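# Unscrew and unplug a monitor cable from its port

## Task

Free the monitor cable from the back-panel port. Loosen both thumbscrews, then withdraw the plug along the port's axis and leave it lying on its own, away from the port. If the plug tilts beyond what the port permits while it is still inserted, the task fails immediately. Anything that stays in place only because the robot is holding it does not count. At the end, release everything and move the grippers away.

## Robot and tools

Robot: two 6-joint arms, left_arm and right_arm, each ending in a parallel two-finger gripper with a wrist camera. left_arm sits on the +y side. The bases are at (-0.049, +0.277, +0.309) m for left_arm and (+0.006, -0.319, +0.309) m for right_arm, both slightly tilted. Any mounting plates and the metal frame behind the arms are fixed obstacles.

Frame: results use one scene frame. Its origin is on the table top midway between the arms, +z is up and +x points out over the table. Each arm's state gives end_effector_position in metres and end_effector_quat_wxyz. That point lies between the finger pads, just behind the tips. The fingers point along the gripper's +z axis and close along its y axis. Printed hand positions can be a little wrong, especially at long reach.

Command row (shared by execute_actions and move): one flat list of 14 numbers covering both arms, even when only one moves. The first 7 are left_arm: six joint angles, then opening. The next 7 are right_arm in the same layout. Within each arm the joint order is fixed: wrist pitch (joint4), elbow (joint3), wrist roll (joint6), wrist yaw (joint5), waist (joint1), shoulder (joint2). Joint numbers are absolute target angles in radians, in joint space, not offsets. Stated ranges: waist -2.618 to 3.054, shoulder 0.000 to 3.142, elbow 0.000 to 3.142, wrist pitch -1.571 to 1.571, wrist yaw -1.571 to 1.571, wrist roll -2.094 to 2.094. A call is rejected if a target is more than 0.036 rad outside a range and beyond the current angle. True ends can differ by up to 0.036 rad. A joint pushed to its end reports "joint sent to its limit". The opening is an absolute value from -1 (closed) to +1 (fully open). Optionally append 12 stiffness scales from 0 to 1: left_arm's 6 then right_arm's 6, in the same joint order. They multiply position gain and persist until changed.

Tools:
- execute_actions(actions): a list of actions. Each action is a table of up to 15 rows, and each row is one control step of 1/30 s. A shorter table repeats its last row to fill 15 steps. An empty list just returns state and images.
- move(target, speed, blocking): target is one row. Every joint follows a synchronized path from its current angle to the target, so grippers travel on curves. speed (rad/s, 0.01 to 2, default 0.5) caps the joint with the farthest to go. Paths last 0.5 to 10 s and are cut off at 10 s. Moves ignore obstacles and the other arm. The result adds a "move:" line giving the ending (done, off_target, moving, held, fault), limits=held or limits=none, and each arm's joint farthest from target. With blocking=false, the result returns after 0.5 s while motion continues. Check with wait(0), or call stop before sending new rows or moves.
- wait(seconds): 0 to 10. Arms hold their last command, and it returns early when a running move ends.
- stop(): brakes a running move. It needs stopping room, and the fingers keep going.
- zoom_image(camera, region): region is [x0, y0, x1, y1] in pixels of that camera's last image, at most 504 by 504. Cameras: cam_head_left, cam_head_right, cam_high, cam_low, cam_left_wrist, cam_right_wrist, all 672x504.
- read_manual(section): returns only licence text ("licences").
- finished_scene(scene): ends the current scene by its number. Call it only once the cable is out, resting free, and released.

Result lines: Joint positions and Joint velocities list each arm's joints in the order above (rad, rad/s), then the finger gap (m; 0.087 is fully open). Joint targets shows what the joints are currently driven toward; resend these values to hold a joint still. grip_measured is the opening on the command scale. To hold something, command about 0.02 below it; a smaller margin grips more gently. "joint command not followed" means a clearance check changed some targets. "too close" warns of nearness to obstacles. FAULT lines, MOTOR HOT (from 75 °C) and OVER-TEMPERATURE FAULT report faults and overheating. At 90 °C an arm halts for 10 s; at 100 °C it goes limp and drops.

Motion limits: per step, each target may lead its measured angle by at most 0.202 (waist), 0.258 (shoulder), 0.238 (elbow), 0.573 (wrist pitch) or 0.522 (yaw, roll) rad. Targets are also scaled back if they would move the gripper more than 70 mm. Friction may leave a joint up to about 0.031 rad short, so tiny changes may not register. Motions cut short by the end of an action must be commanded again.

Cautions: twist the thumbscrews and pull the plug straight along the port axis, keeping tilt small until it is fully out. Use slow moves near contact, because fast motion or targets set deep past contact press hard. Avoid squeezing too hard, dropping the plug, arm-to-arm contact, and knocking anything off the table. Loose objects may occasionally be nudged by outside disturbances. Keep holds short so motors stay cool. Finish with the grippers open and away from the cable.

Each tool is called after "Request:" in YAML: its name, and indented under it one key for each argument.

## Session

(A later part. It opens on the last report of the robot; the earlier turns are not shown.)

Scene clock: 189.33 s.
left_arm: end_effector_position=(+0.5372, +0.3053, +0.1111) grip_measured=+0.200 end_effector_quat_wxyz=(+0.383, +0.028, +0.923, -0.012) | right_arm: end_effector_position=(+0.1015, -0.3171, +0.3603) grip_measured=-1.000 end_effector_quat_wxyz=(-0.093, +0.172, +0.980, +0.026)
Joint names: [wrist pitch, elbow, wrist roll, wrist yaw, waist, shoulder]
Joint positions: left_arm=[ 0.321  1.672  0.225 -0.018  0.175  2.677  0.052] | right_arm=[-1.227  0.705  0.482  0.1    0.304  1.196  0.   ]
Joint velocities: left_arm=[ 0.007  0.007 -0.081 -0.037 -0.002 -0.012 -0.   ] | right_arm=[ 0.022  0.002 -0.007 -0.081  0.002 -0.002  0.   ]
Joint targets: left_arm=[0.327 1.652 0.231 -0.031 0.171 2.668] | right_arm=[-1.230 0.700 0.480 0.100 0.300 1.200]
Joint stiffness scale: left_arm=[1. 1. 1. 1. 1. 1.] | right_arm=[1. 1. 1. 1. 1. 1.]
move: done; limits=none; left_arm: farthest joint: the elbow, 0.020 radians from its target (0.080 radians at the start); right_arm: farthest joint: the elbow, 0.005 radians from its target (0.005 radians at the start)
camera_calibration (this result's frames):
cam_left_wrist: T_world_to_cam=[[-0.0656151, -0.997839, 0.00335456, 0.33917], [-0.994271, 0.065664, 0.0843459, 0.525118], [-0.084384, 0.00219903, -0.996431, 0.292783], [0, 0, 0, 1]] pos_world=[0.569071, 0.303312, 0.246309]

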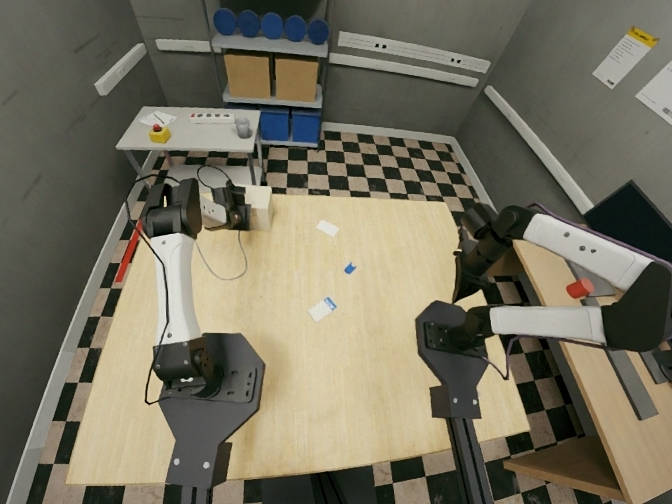

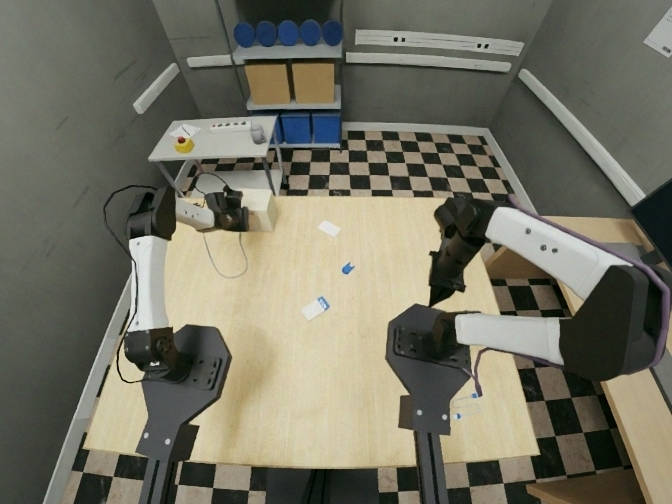

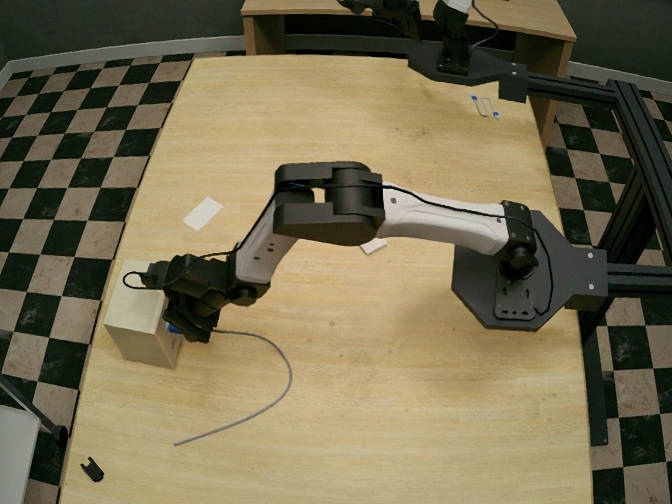

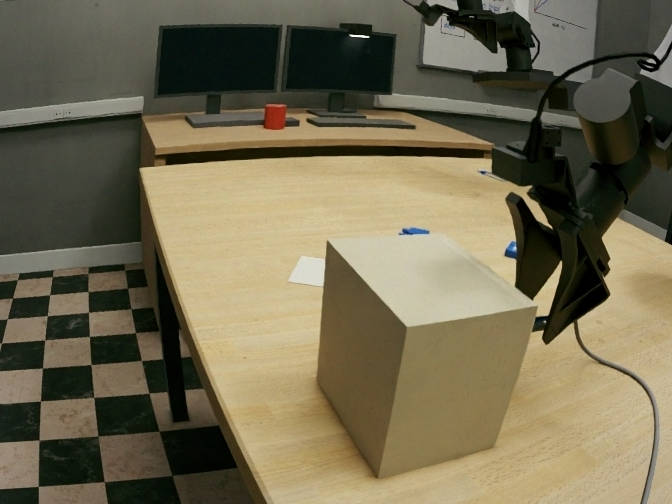

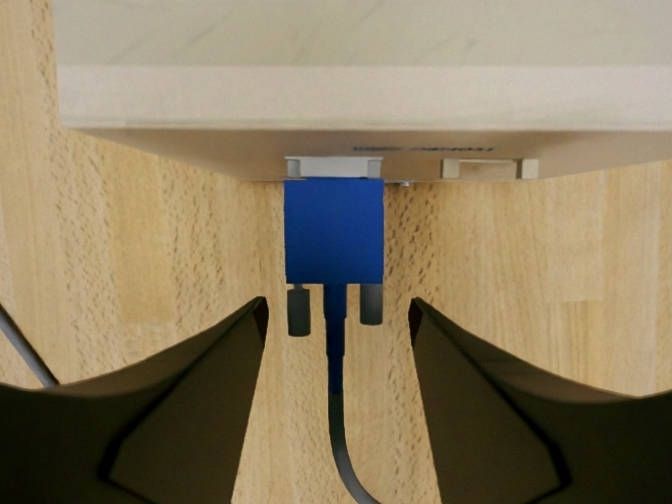

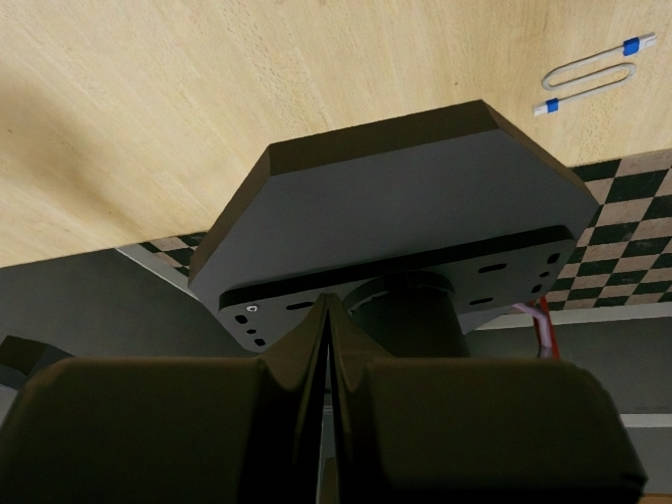

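Request:
move:
  target: [0.436,1.625,0.42,-0.318,0.068,2.65,0.2,-1.23,0.7,0.48,0.1,0.3,1.2,-1]
  speed: 0.5

Request:
move:
  target: [0.697,1.766,0.76,-0.708,-0.098,2.888,-0.76,-1.23,0.7,0.48,0.1,0.3,1.2,-1]
  speed: 0.4

Request:
move:
  target: [0.697,1.766,0.76,-0.70,-0.047,2.912,-0.76,-1.23,0.7,0.48,0.1,0.3,1.2,-1]
  speed: 0.06

Scene clock: 192.60 s.
left_arm: end_effector_position=(+0.5497, +0.3037, +0.1409) grip_measured=+0.200 end_effector_quat_wxyz=(+0.401, +0.091, +0.901, +0.137) | right_arm: end_effector_position=(+0.1015, -0.3171, +0.3603) grip_measured=-1.000 end_effector_quat_wxyz=(-0.093, +0.172, +0.980, +0.026)
Joint names: [wrist pitch, elbow, wrist roll, wrist yaw, waist, shoulder]
Joint positions: left_arm=[ 0.43   1.645  0.413 -0.306  0.071  2.658  0.052] | right_arm=[-1.227  0.705  0.482  0.1    0.304  1.196  0.   ]
Joint velocities: left_arm=[-0.022  0.007 -0.007  0.022 -0.002 -0.002 -0.   ] | right_arm=[-0.051 -0.012 -0.037  0.007 -0.012 -0.007  0.   ]
Joint targets: left_arm=[0.436 1.625 0.420 -0.318 0.068 2.650] | right_arm=[-1.230 0.700 0.480 0.100 0.300 1.200]
Joint stiffness scale: left_arm=[1. 1. 1. 1. 1. 1.] | right_arm=[1. 1. 1. 1. 1. 1.]
move: done; limits=none; left_arm: farthest joint: the elbow, 0.020 radians from its target (0.047 radians at the start); right_arm: farthest joint: the elbow, 0.005 radians from its target (0.005 radians at the start)
camera_calibration (this result's frames):
cam_left_wrist: T_world_to_cam=[[-0.0589926, -0.946688, -0.316703, 0.364171], [-0.997969, 0.0482861, 0.041556, 0.548437], [-0.0240482, 0.318511, -0.947614, 0.18743], [0, 0, 0, 1]] pos_world=[0.573313, 0.258576, 0.270155]

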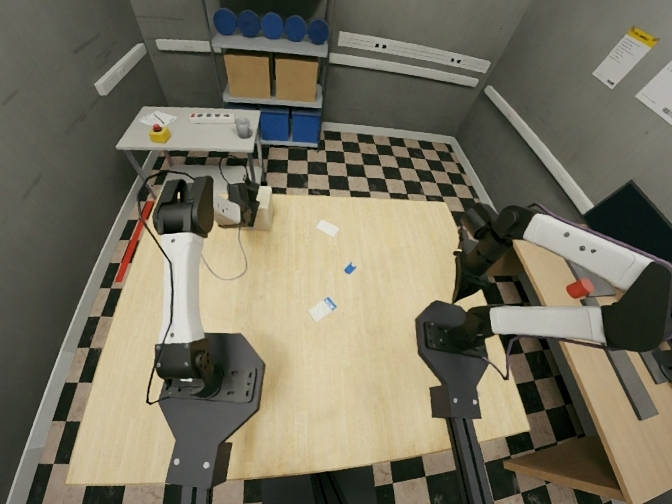

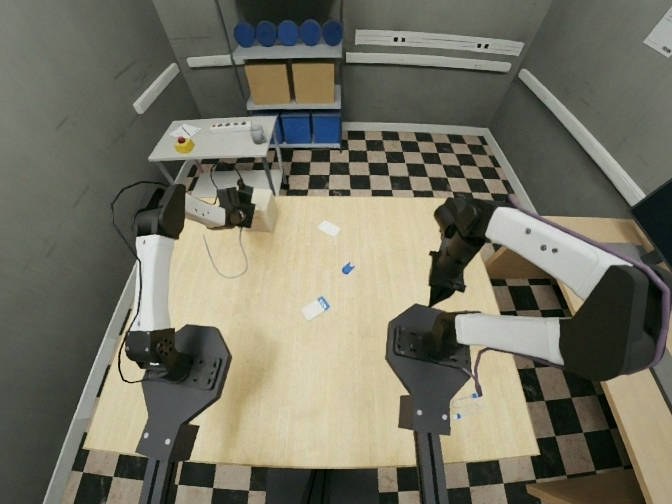

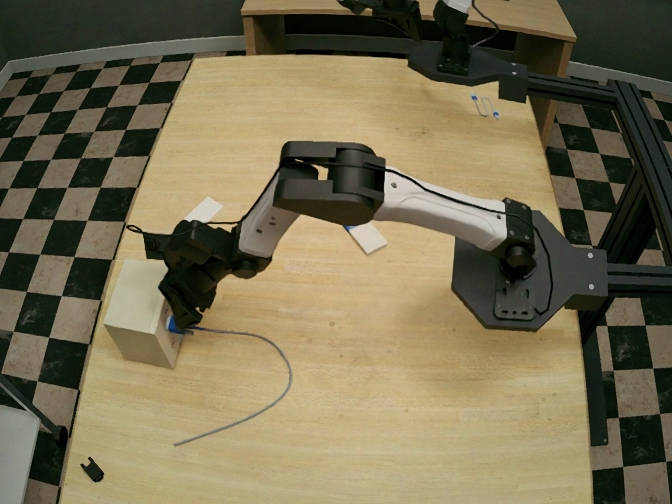

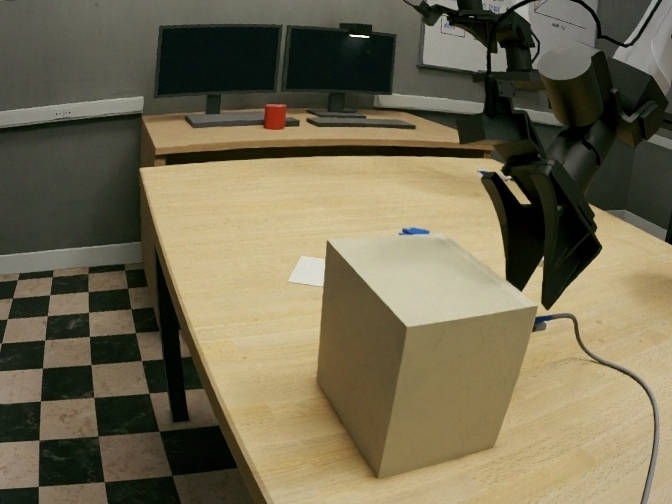

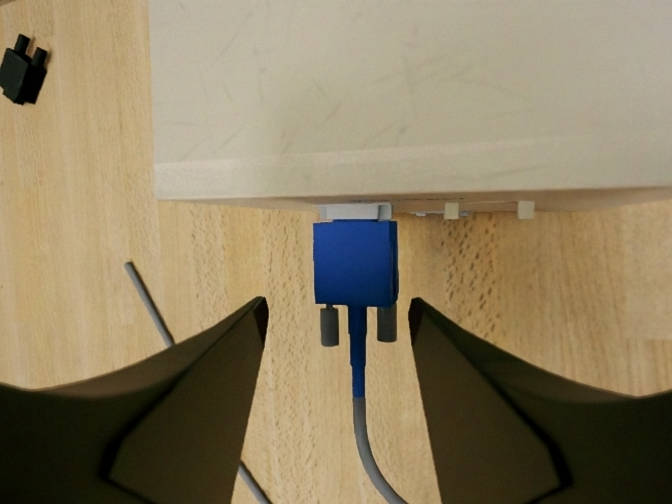

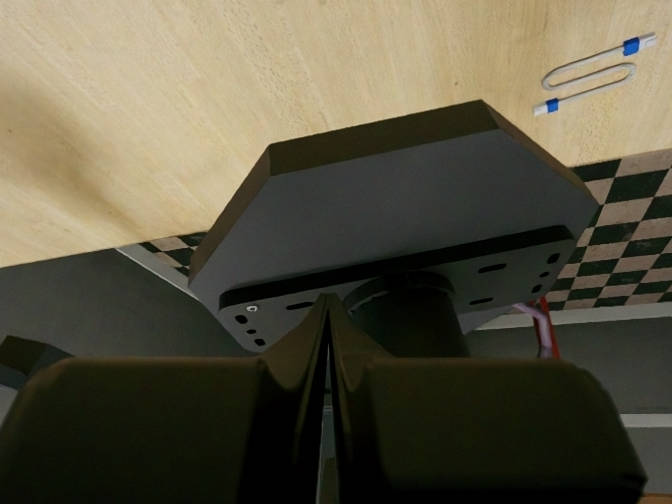

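Scene clock: 194.37 s.
left_arm: end_effector_position=(+0.5456, +0.2662, +0.1311) grip_measured=-0.760 end_effector_quat_wxyz=(+0.386, +0.180, +0.841, +0.333) | right_arm: end_effector_position=(+0.1015, -0.3171, +0.3603) grip_measured=-1.000 end_effector_quat_wxyz=(-0.093, +0.172, +0.980, +0.026)
Joint names: [wrist pitch, elbow, wrist roll, wrist yaw, waist, shoulder]
Joint positions: left_arm=[ 0.691  1.749  0.753 -0.696 -0.096  2.872  0.011] | right_arm=[-1.227  0.705  0.482  0.1    0.304  1.196  0.   ]
Joint velocities: left_arm=[ 0.022  0.002 -0.037 -0.022  0.007  0.007  0.001] | right_arm=[-0.007 -0.002 -0.022 -0.037 -0.007 -0.002  0.   ]
Joint targets: left_arm=[0.697 1.766 0.760 -0.708 -0.098 2.888] | right_arm=[-1.230 0.700 0.480 0.100 0.300 1.200]
Joint stiffness scale: left_arm=[1. 1. 1. 1. 1. 1.] | right_arm=[1. 1. 1. 1. 1. 1.]
move: done; limits=none; left_arm: farthest joint: the elbow, 0.017 radians from its target (0.121 radians at the start); right_arm: farthest joint: the elbow, 0.005 radians from its target (0.005 radians at the start)
camera_calibration (this result's frames):
cam_left_wrist: T_world_to_cam=[[-0.0507767, -0.714829, -0.697453, 0.309063], [-0.998675, 0.0421663, 0.0294898, 0.550153], [0.00832886, 0.698026, -0.716024, 0.0409786], [0, 0, 0, 1]] pos_world=[0.564776, 0.169125, 0.228675]

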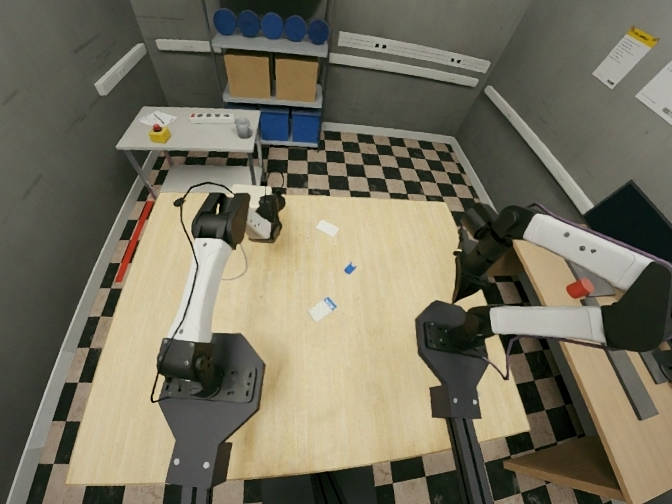

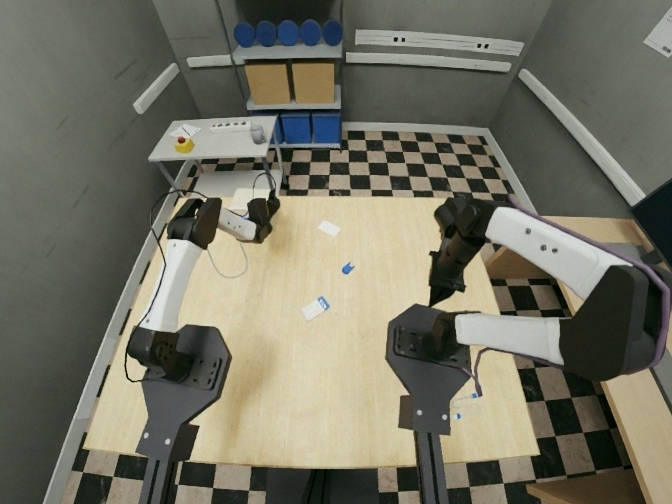

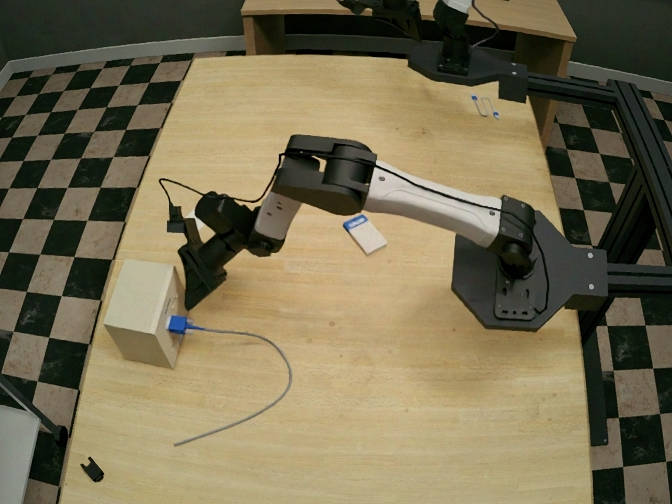

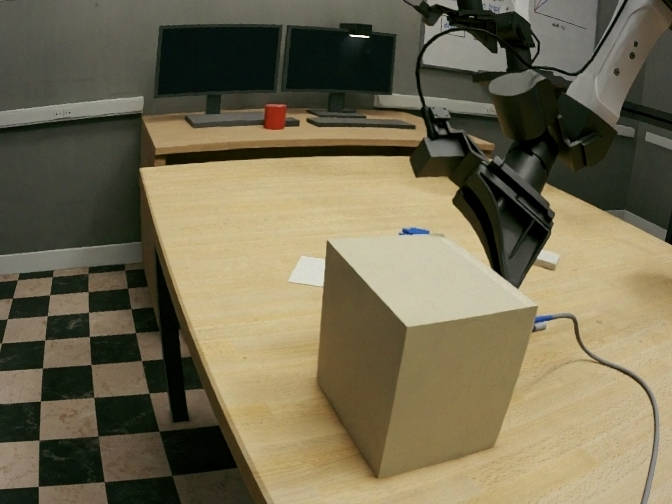

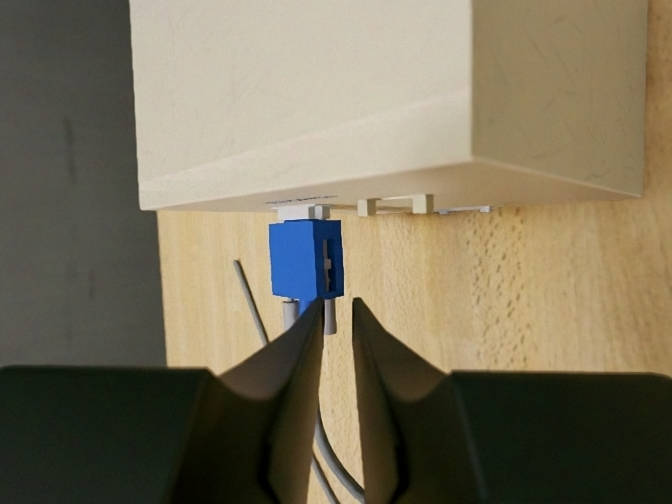

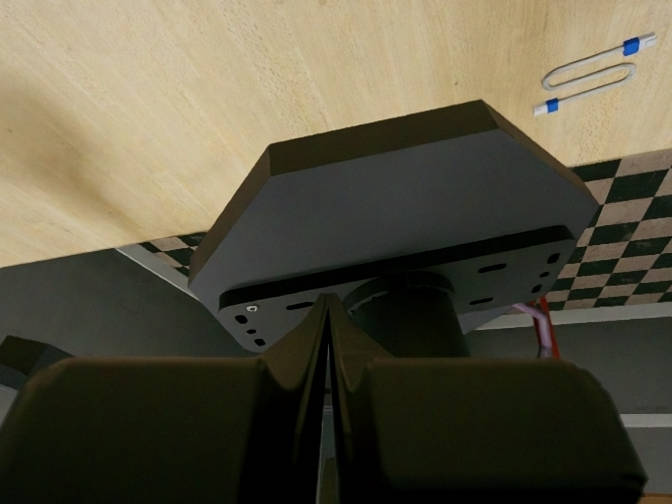

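Scene clock: 195.47 s.
left_arm: end_effector_position=(+0.5382, +0.2886, +0.1152) grip_measured=-0.760 end_effector_quat_wxyz=(+0.368, +0.171, +0.848, +0.340) | right_arm: end_effector_position=(+0.1015, -0.3171, +0.3603) grip_measured=-1.000 end_effector_quat_wxyz=(-0.093, +0.172, +0.980, +0.026)
Joint names: [wrist pitch, elbow, wrist roll, wrist yaw, waist, shoulder]
Joint positions: left_arm=[ 0.695  1.749  0.753 -0.696 -0.056  2.895  0.011] | right_arm=[-1.227  0.705  0.482  0.1    0.304  1.196  0.   ]
Joint velocities: left_arm=[ 0.007 -0.012  0.022 -0.022 -0.017  0.007 -0.001] | right_arm=[ 0.022 -0.007 -0.081  0.037  0.007 -0.007  0.   ]
Joint targets: left_arm=[0.697 1.766 0.760 -0.700 -0.047 2.912] | right_arm=[-1.230 0.700 0.480 0.100 0.300 1.200]
Joint stiffness scale: left_arm=[1. 1. 1. 1. 1. 1.] | right_arm=[1. 1. 1. 1. 1. 1.]
move: done; limits=none; left_arm: farthest joint: the shoulder, 0.017 radians from its target (0.040 radians at the start); right_arm: farthest joint: the elbow, 0.005 radians from its target (0.005 radians at the start)
camera_calibration (this result's frames):
cam_left_wrist: T_world_to_cam=[[-0.0438215, -0.711413, -0.701406, 0.309292], [-0.998443, 0.00692753, 0.055353, 0.549329], [-0.0345199, 0.70274, -0.710609, 0.035073], [0, 0, 0, 1]] pos_world=[0.563238, 0.191582, 0.211455]

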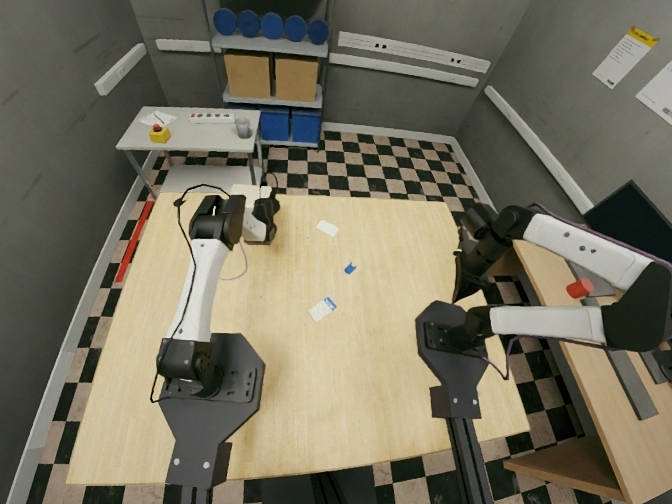

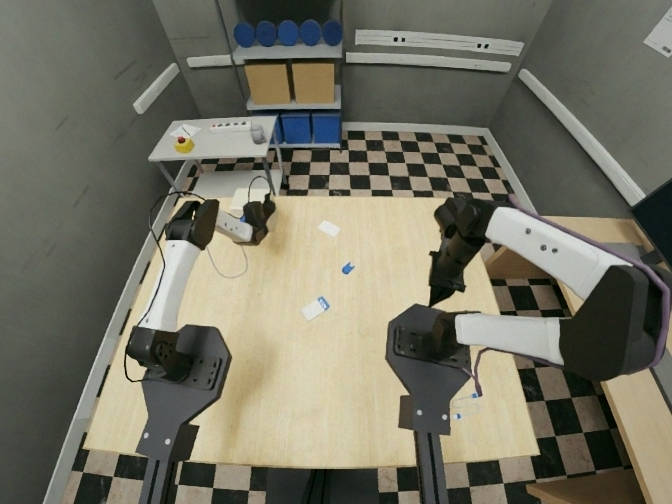

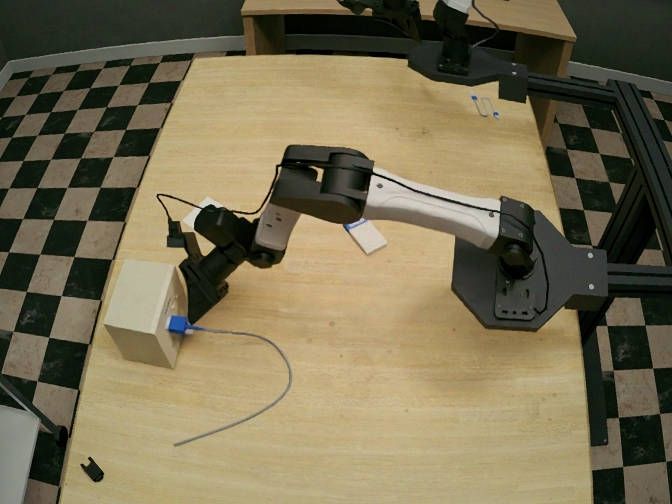

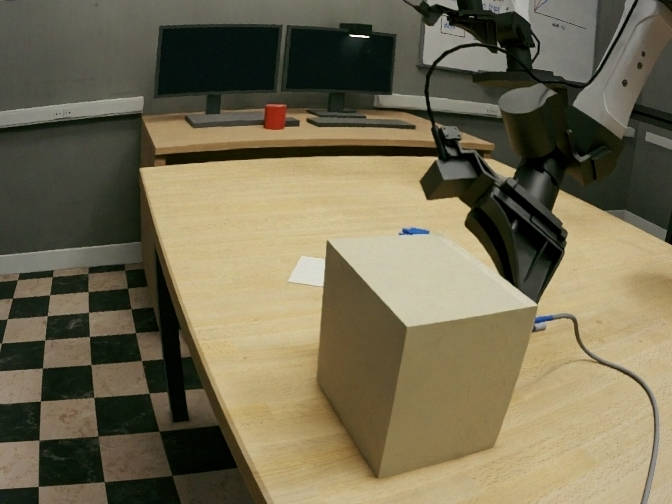

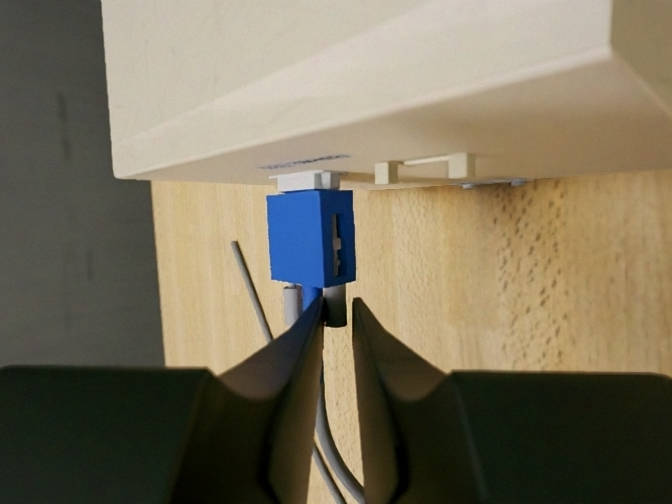

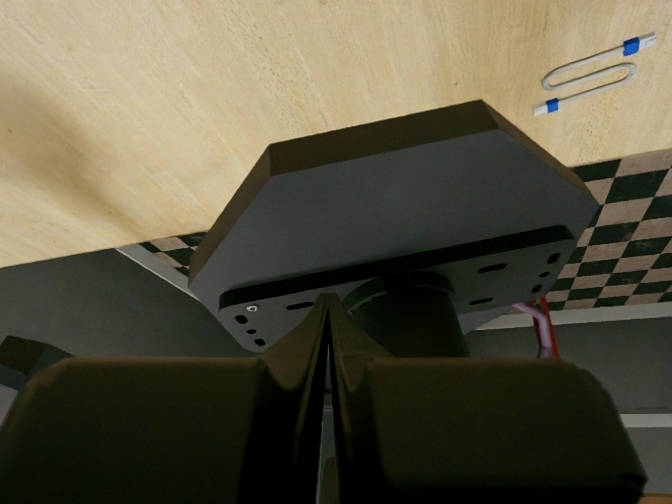

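Request:
execute_actions:
  actions:
    - [[0.695,1.75,0.754,-0.70,-0.052,2.9,-1,-1.23,0.7,0.48,0.1,0.3,1.2,-1]]

Request:
execute_actions:
  actions:
    - [[0.66,1.722,0.72,-0.668,-0.043,2.876,-1,-1.23,0.7,0.48,0.1,0.3,1.2,-1],[0.639,1.712,0.696,-0.649,-0.038,2.862,-1,-1.23,0.7,0.48,0.1,0.3,1.2,-1],[0.621,1.704,0.672,-0.63,-0.033,2.849,-1,-1.23,0.7,0.48,0.1,0.3,1.2,-1],[0.603,1.696,0.649,-0.612,-0.028,2.836,-1,-1.23,0.7,0.48,0.1,0.3,1.2,-1],[0.586,1.689,0.626,-0.592,-0.022,2.824,-1,-1.23,0.7,0.48,0.1,0.3,1.2,-1],[0.569,1.682,0.603,-0.572,-0.016,2.812,-1,-1.23,0.7,0.48,0.1,0.3,1.2,-1],[0.554,1.675,0.581,-0.551,-0.01,2.801,-1,-1.23,0.7,0.48,0.1,0.3,1.2,-1],[0.539,1.669,0.56,-0.531,-0.004,2.79,-1,-1.23,0.7,0.48,0.1,0.3,1.2,-1],[0.524,1.664,0.539,-0.51,0.002,2.779,-1,-1.23,0.7,0.48,0.1,0.3,1.2,-1],[0.51,1.659,0.519,-0.489,0.008,2.769,-1,-1.23,0.7,0.48,0.1,0.3,1.2,-1],[0.497,1.654,0.5,-0.468,0.014,2.759,-1,-1.23,0.7,0.48,0.1,0.3,1.2,-1],[0.484,1.65,0.481,-0.446,0.021,2.75,-1,-1.23,0.7,0.48,0.1,0.3,1.2,-1],[0.471,1.646,0.462,-0.424,0.028,2.741,-1,-1.23,0.7,0.48,0.1,0.3,1.2,-1],[0.459,1.643,0.444,-0.402,0.035,2.733,-1,-1.23,0.7,0.48,0.1,0.3,1.2,-1],[0.447,1.64,0.426,-0.38,0.042,2.725,-1,-1.23,0.7,0.48,0.1,0.3,1.2,-1]]
    - [[0.435,1.638,0.409,-0.357,0.049,2.718,-1,-1.23,0.7,0.48,0.1,0.3,1.2,-1],[0.424,1.636,0.392,-0.334,0.056,2.711,-1,-1.23,0.7,0.48,0.1,0.3,1.2,-1],[0.413,1.634,0.376,-0.311,0.063,2.704,-1,-1.23,0.7,0.48,0.1,0.3,1.2,-1],[0.403,1.633,0.36,-0.288,0.07,2.698,-1,-1.23,0.7,0.48,0.1,0.3,1.2,-1],[0.393,1.632,0.344,-0.264,0.078,2.692,-1,-1.23,0.7,0.48,0.1,0.3,1.2,-1]]

Request:
zoom_image:
  camera: "cam_left_wrist"
  region: [230,150,430,380]

Scene clock: 198.13 s.
left_arm: end_effector_position=(+0.5381, +0.2890, +0.1156) grip_measured=-0.847 end_effector_quat_wxyz=(+0.368, +0.170, +0.848, +0.341) | right_arm: end_effector_position=(+0.1015, -0.3171, +0.3603) grip_measured=-1.000 end_effector_quat_wxyz=(-0.093, +0.172, +0.980, +0.026)
Joint names: [wrist pitch, elbow, wrist roll, wrist yaw, waist, shoulder]
Joint positions: left_arm=[ 0.697  1.749  0.753 -0.699 -0.056  2.895  0.007] | right_arm=[-1.227  0.705  0.482  0.1    0.304  1.196  0.   ]
Joint velocities: left_arm=[-0.051 -0.017 -0.125 -0.007 -0.002 -0.022 -0.   ] | right_arm=[ 0.051  0.007 -0.007  0.066  0.002 -0.007  0.   ]
Joint targets: left_arm=[0.695 1.750 0.754 -0.700 -0.052 2.900] | right_arm=[-1.230 0.700 0.480 0.100 0.300 1.200]
Joint stiffness scale: left_arm=[1. 1. 1. 1. 1. 1.] | right_arm=[1. 1. 1. 1. 1. 1.]
camera_calibration (this result's frames):
cam_left_wrist: T_world_to_cam=[[-0.0408143, -0.710755, -0.702255, 0.308144], [-0.998545, 0.00423001, 0.0537532, 0.550301], [-0.0352348, 0.703427, -0.709894, 0.0351753], [0, 0, 0, 1]] pos_world=[0.563317, 0.191944, 0.211786]

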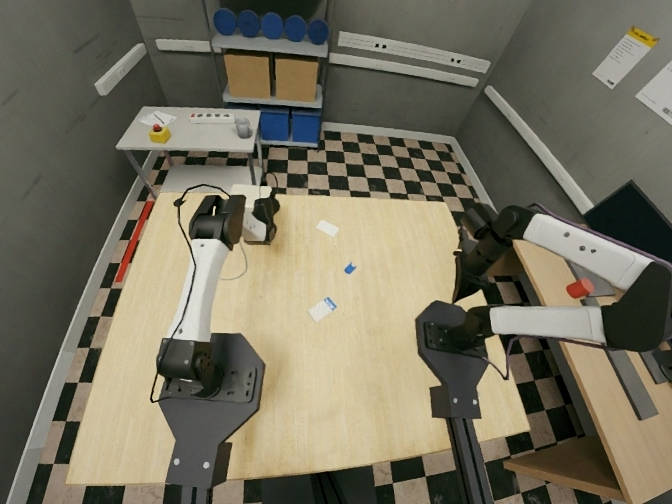

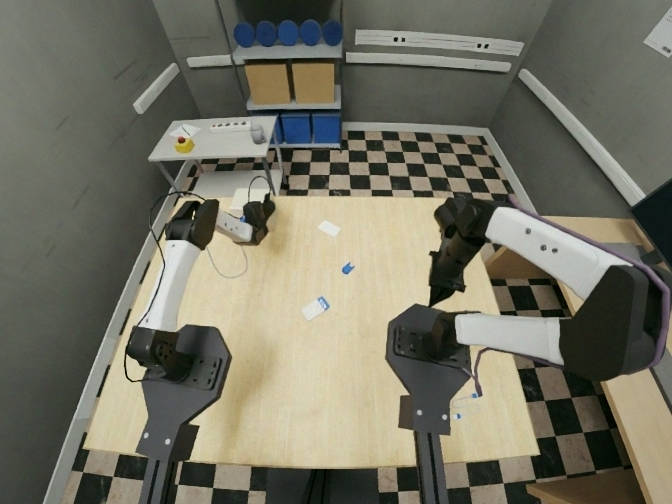

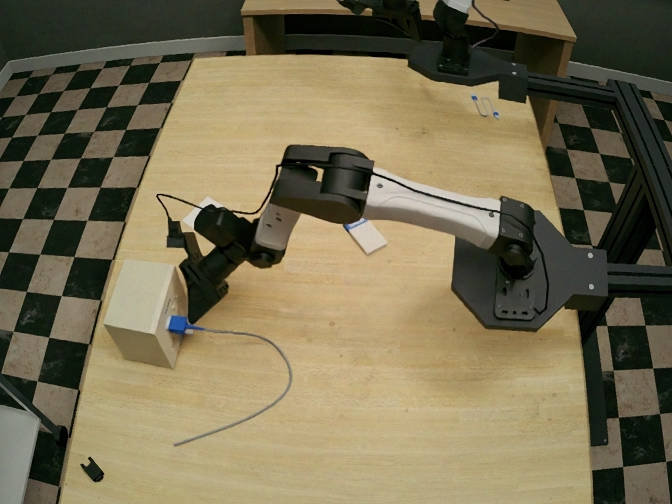

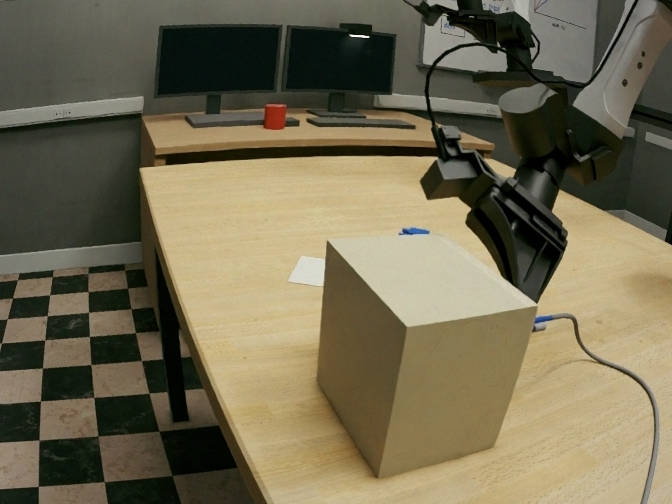

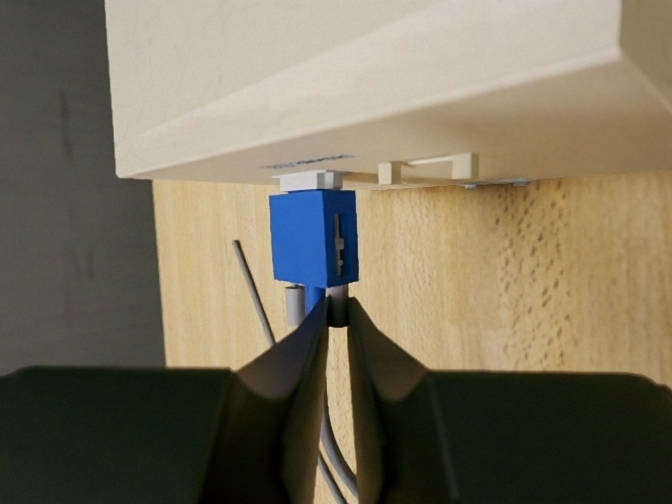

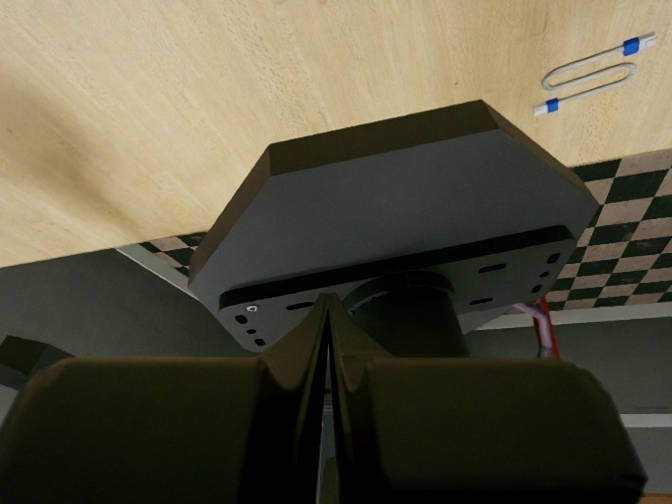

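Scene clock: 199.13 s.
left_arm: end_effector_position=(+0.5389, +0.2915, +0.1174) grip_measured=-0.847 end_effector_quat_wxyz=(+0.387, +0.079, +0.912, +0.111) | right_arm: end_effector_position=(+0.1015, -0.3171, +0.3603) grip_measured=-1.000 end_effector_quat_wxyz=(-0.093, +0.172, +0.980, +0.026)
Joint names: [wrist pitch, elbow, wrist roll, wrist yaw, waist, shoulder]
Joint positions: left_arm=[ 0.417  1.65   0.357 -0.281  0.068  2.699  0.007] | right_arm=[-1.227  0.705  0.482  0.1    0.304  1.196  0.   ]
Joint velocities: left_arm=[-0.081 -0.002 -0.066  0.051  0.002 -0.002 -0.001] | right_arm=[ 0.066 -0.002  0.022 -0.051 -0.007 -0.012  0.   ]
Joint targets: left_arm=[0.393 1.632 0.344 -0.264 0.078 2.692] | right_arm=[-1.230 0.700 0.480 0.100 0.300 1.200]
Joint stiffness scale: left_arm=[1. 1. 1. 1. 1. 1.] | right_arm=[1. 1. 1. 1. 1. 1.]
camera_calibration (this result's frames):
cam_left_wrist: T_world_to_cam=[[-0.0631116, -0.96341, -0.260497, 0.345016], [-0.996208, 0.0451504, 0.0743731, 0.535355], [-0.0598902, 0.264203, -0.962606, 0.205707], [0, 0, 0, 1]] pos_world=[0.56742, 0.253872, 0.248074]

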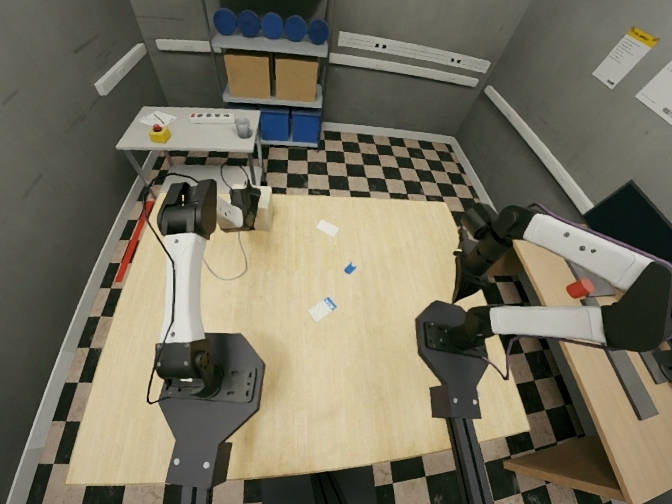

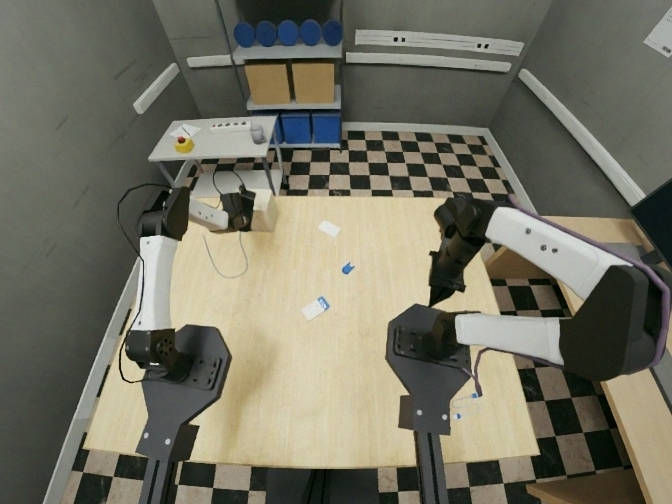

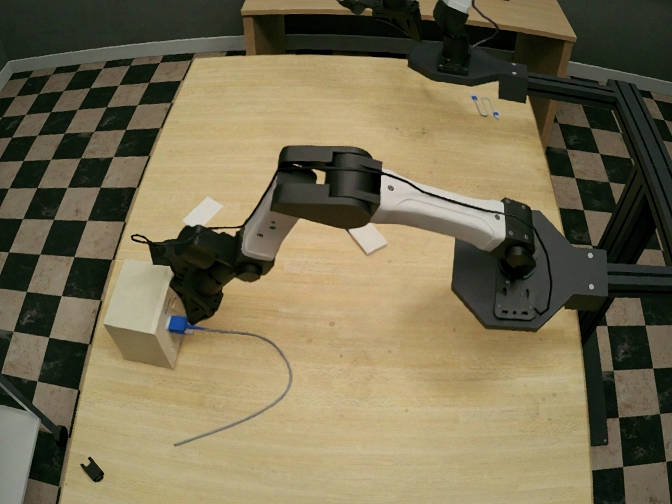

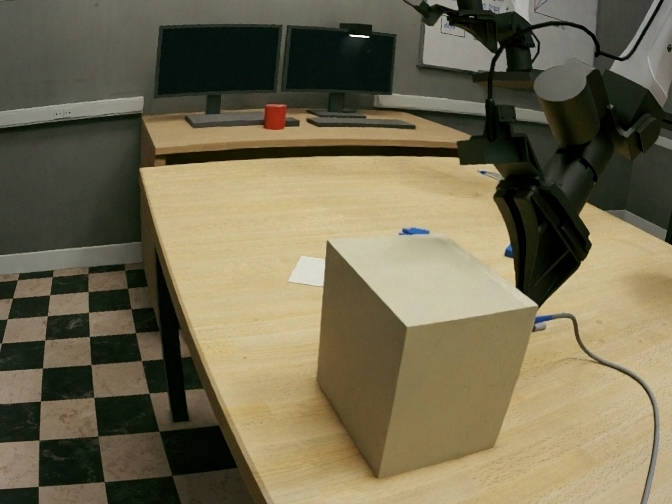

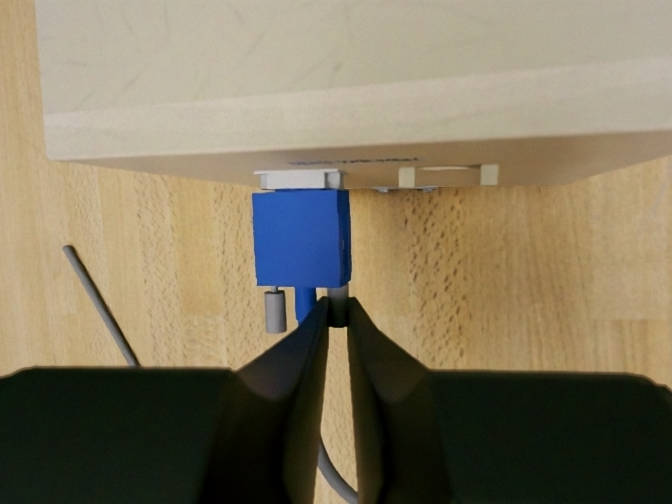

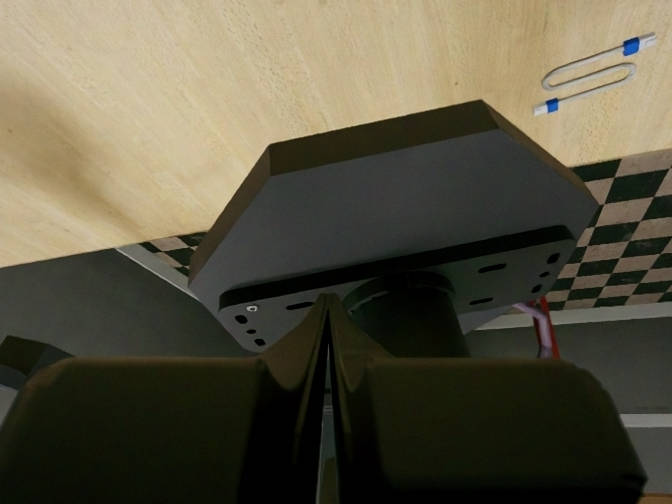

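Region (230, 150, 430, 380) of cam_left_wrist's 672x504 image, scaled by 2.191, with more detail than that image has; it fills the left 438 columns of this view, and the rest is white.

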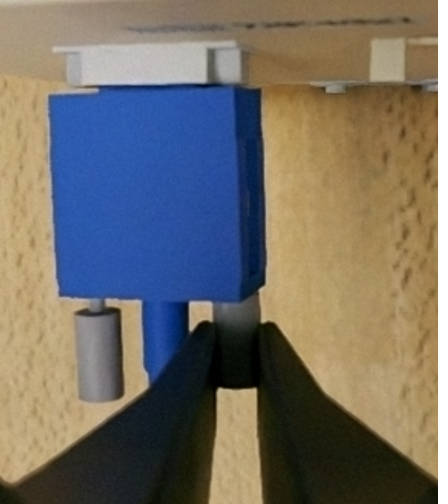

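Request:
execute_actions:
  actions:
    - [[0.385,1.64,0.329,-0.241,0.09,2.684,-1,-1.23,0.7,0.48,0.1,0.3,1.2,-1],[0.375,1.645,0.313,-0.217,0.098,2.679,-1,-1.23,0.7,0.48,0.1,0.3,1.2,-1],[0.365,1.65,0.298,-0.193,0.106,2.675,-1,-1.23,0.7,0.48,0.1,0.3,1.2,-1],[0.356,1.655,0.283,-0.169,0.114,2.671,-1,-1.23,0.7,0.48,0.1,0.3,1.2,-1],[0.347,1.66,0.268,-0.145,0.122,2.668,-1,-1.23,0.7,0.48,0.1,0.3,1.2,-1],[0.339,1.665,0.254,-0.121,0.13,2.665,-1,-1.23,0.7,0.48,0.1,0.3,1.2,-1],[0.33,1.668,0.24,-0.097,0.138,2.662,-1,-1.23,0.7,0.48,0.1,0.3,1.2,-1],[0.322,1.67,0.227,-0.072,0.147,2.66,-1,-1.23,0.7,0.48,0.1,0.3,1.2,-1],[0.314,1.673,0.214,-0.048,0.155,2.658,-1,-1.23,0.7,0.48,0.1,0.3,1.2,-1],[0.306,1.676,0.201,-0.023,0.164,2.657,-1,-1.23,0.7,0.48,0.1,0.3,1.2,-1]]

Request:
zoom_image:
  camera: "cam_left_wrist"
  region: [230,150,430,380]

Scene clock: 200.50 s.
left_arm: end_effector_position=(+0.5393, +0.2940, +0.1178) grip_measured=-0.847 end_effector_quat_wxyz=(+0.387, +0.033, +0.921, -0.009) | right_arm: end_effector_position=(+0.1015, -0.3171, +0.3603) grip_measured=-1.000 end_effector_quat_wxyz=(-0.093, +0.172, +0.980, +0.026)
Joint names: [wrist pitch, elbow, wrist roll, wrist yaw, waist, shoulder]
Joint positions: left_arm=[ 0.33   1.661  0.221 -0.039  0.149  2.665  0.007] | right_arm=[-1.227  0.705  0.482  0.1    0.304  1.196  0.   ]
Joint velocities: left_arm=[-0.007  0.007 -0.095  0.168  0.037 -0.002 -0.001] | right_arm=[-0.051  0.002  0.022  0.007 -0.007 -0.007  0.   ]
Joint targets: left_arm=[0.306 1.676 0.201 -0.023 0.164 2.657] | right_arm=[-1.230 0.700 0.480 0.100 0.300 1.200]
Joint stiffness scale: left_arm=[1. 1. 1. 1. 1. 1.] | right_arm=[1. 1. 1. 1. 1. 1.]
camera_calibration (this result's frames):
cam_left_wrist: T_world_to_cam=[[-0.0723856, -0.997349, -0.00749092, 0.332779], [-0.99465, 0.0716308, 0.0744299, 0.526945], [-0.0736959, 0.0128385, -0.997198, 0.290873], [0, 0, 0, 1]] pos_world=[0.56965, 0.290417, 0.253331]

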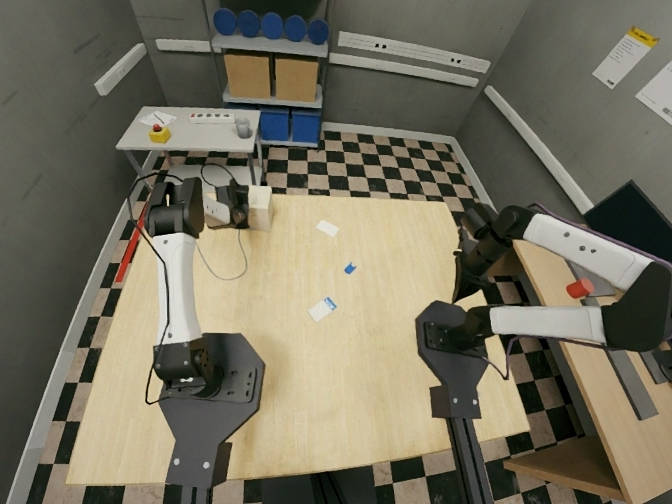

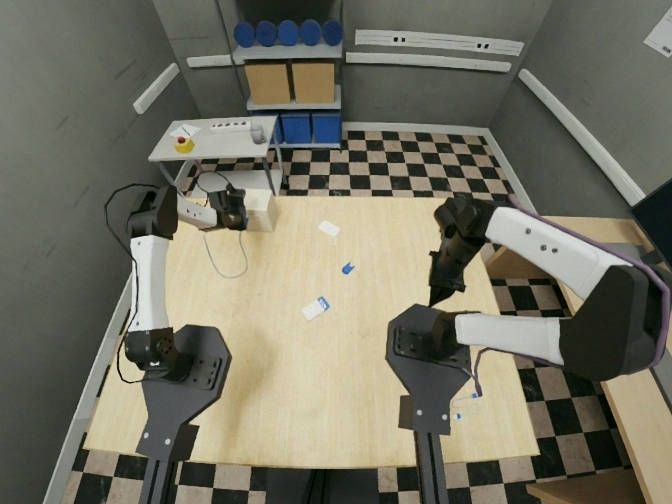

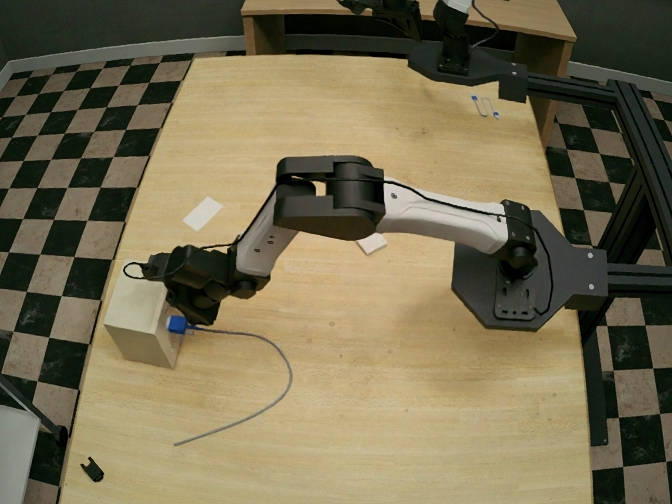

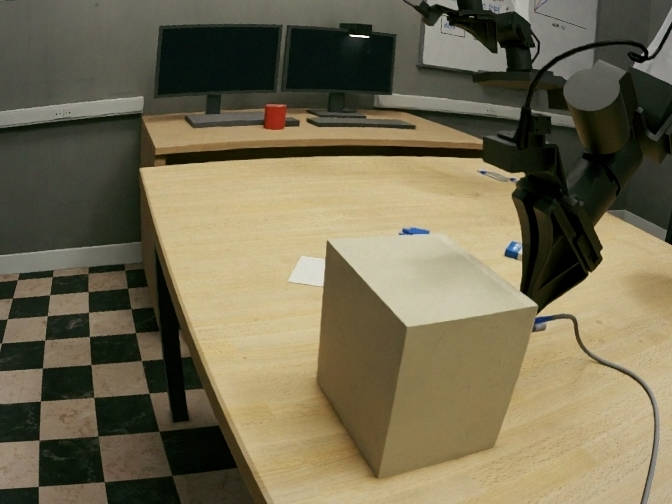

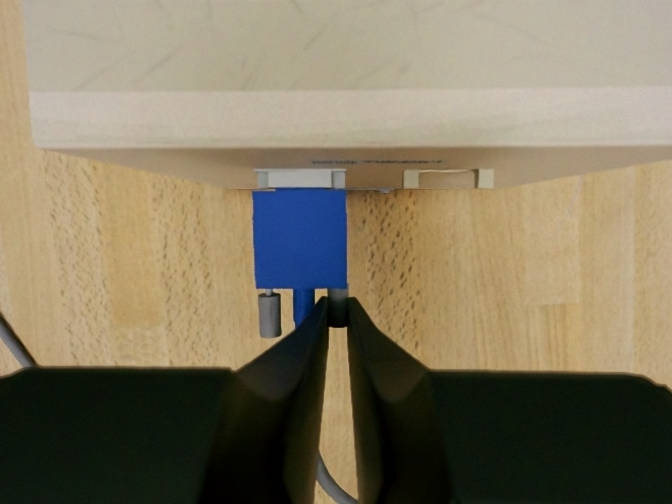

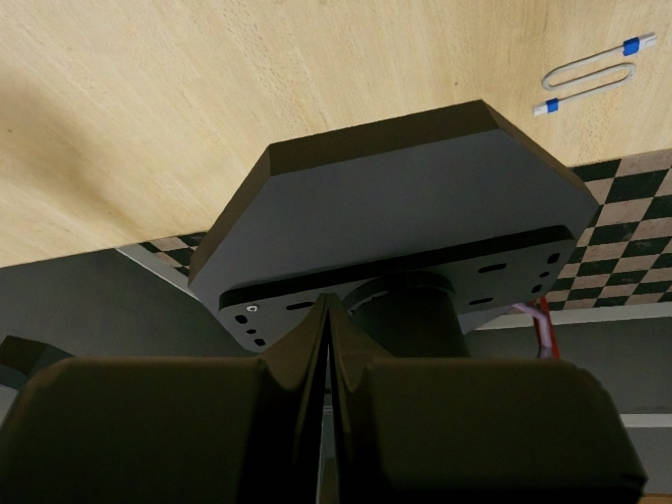

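Region (230, 150, 430, 380) of cam_left_wrist's 672x504 image, scaled by 2.191, with more detail than that image has; it fills the left 438 columns of this view, and the rest is white.

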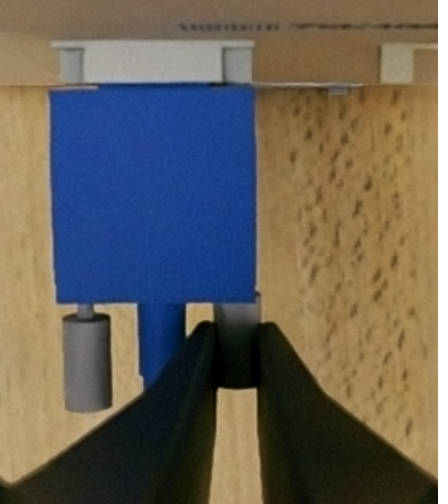

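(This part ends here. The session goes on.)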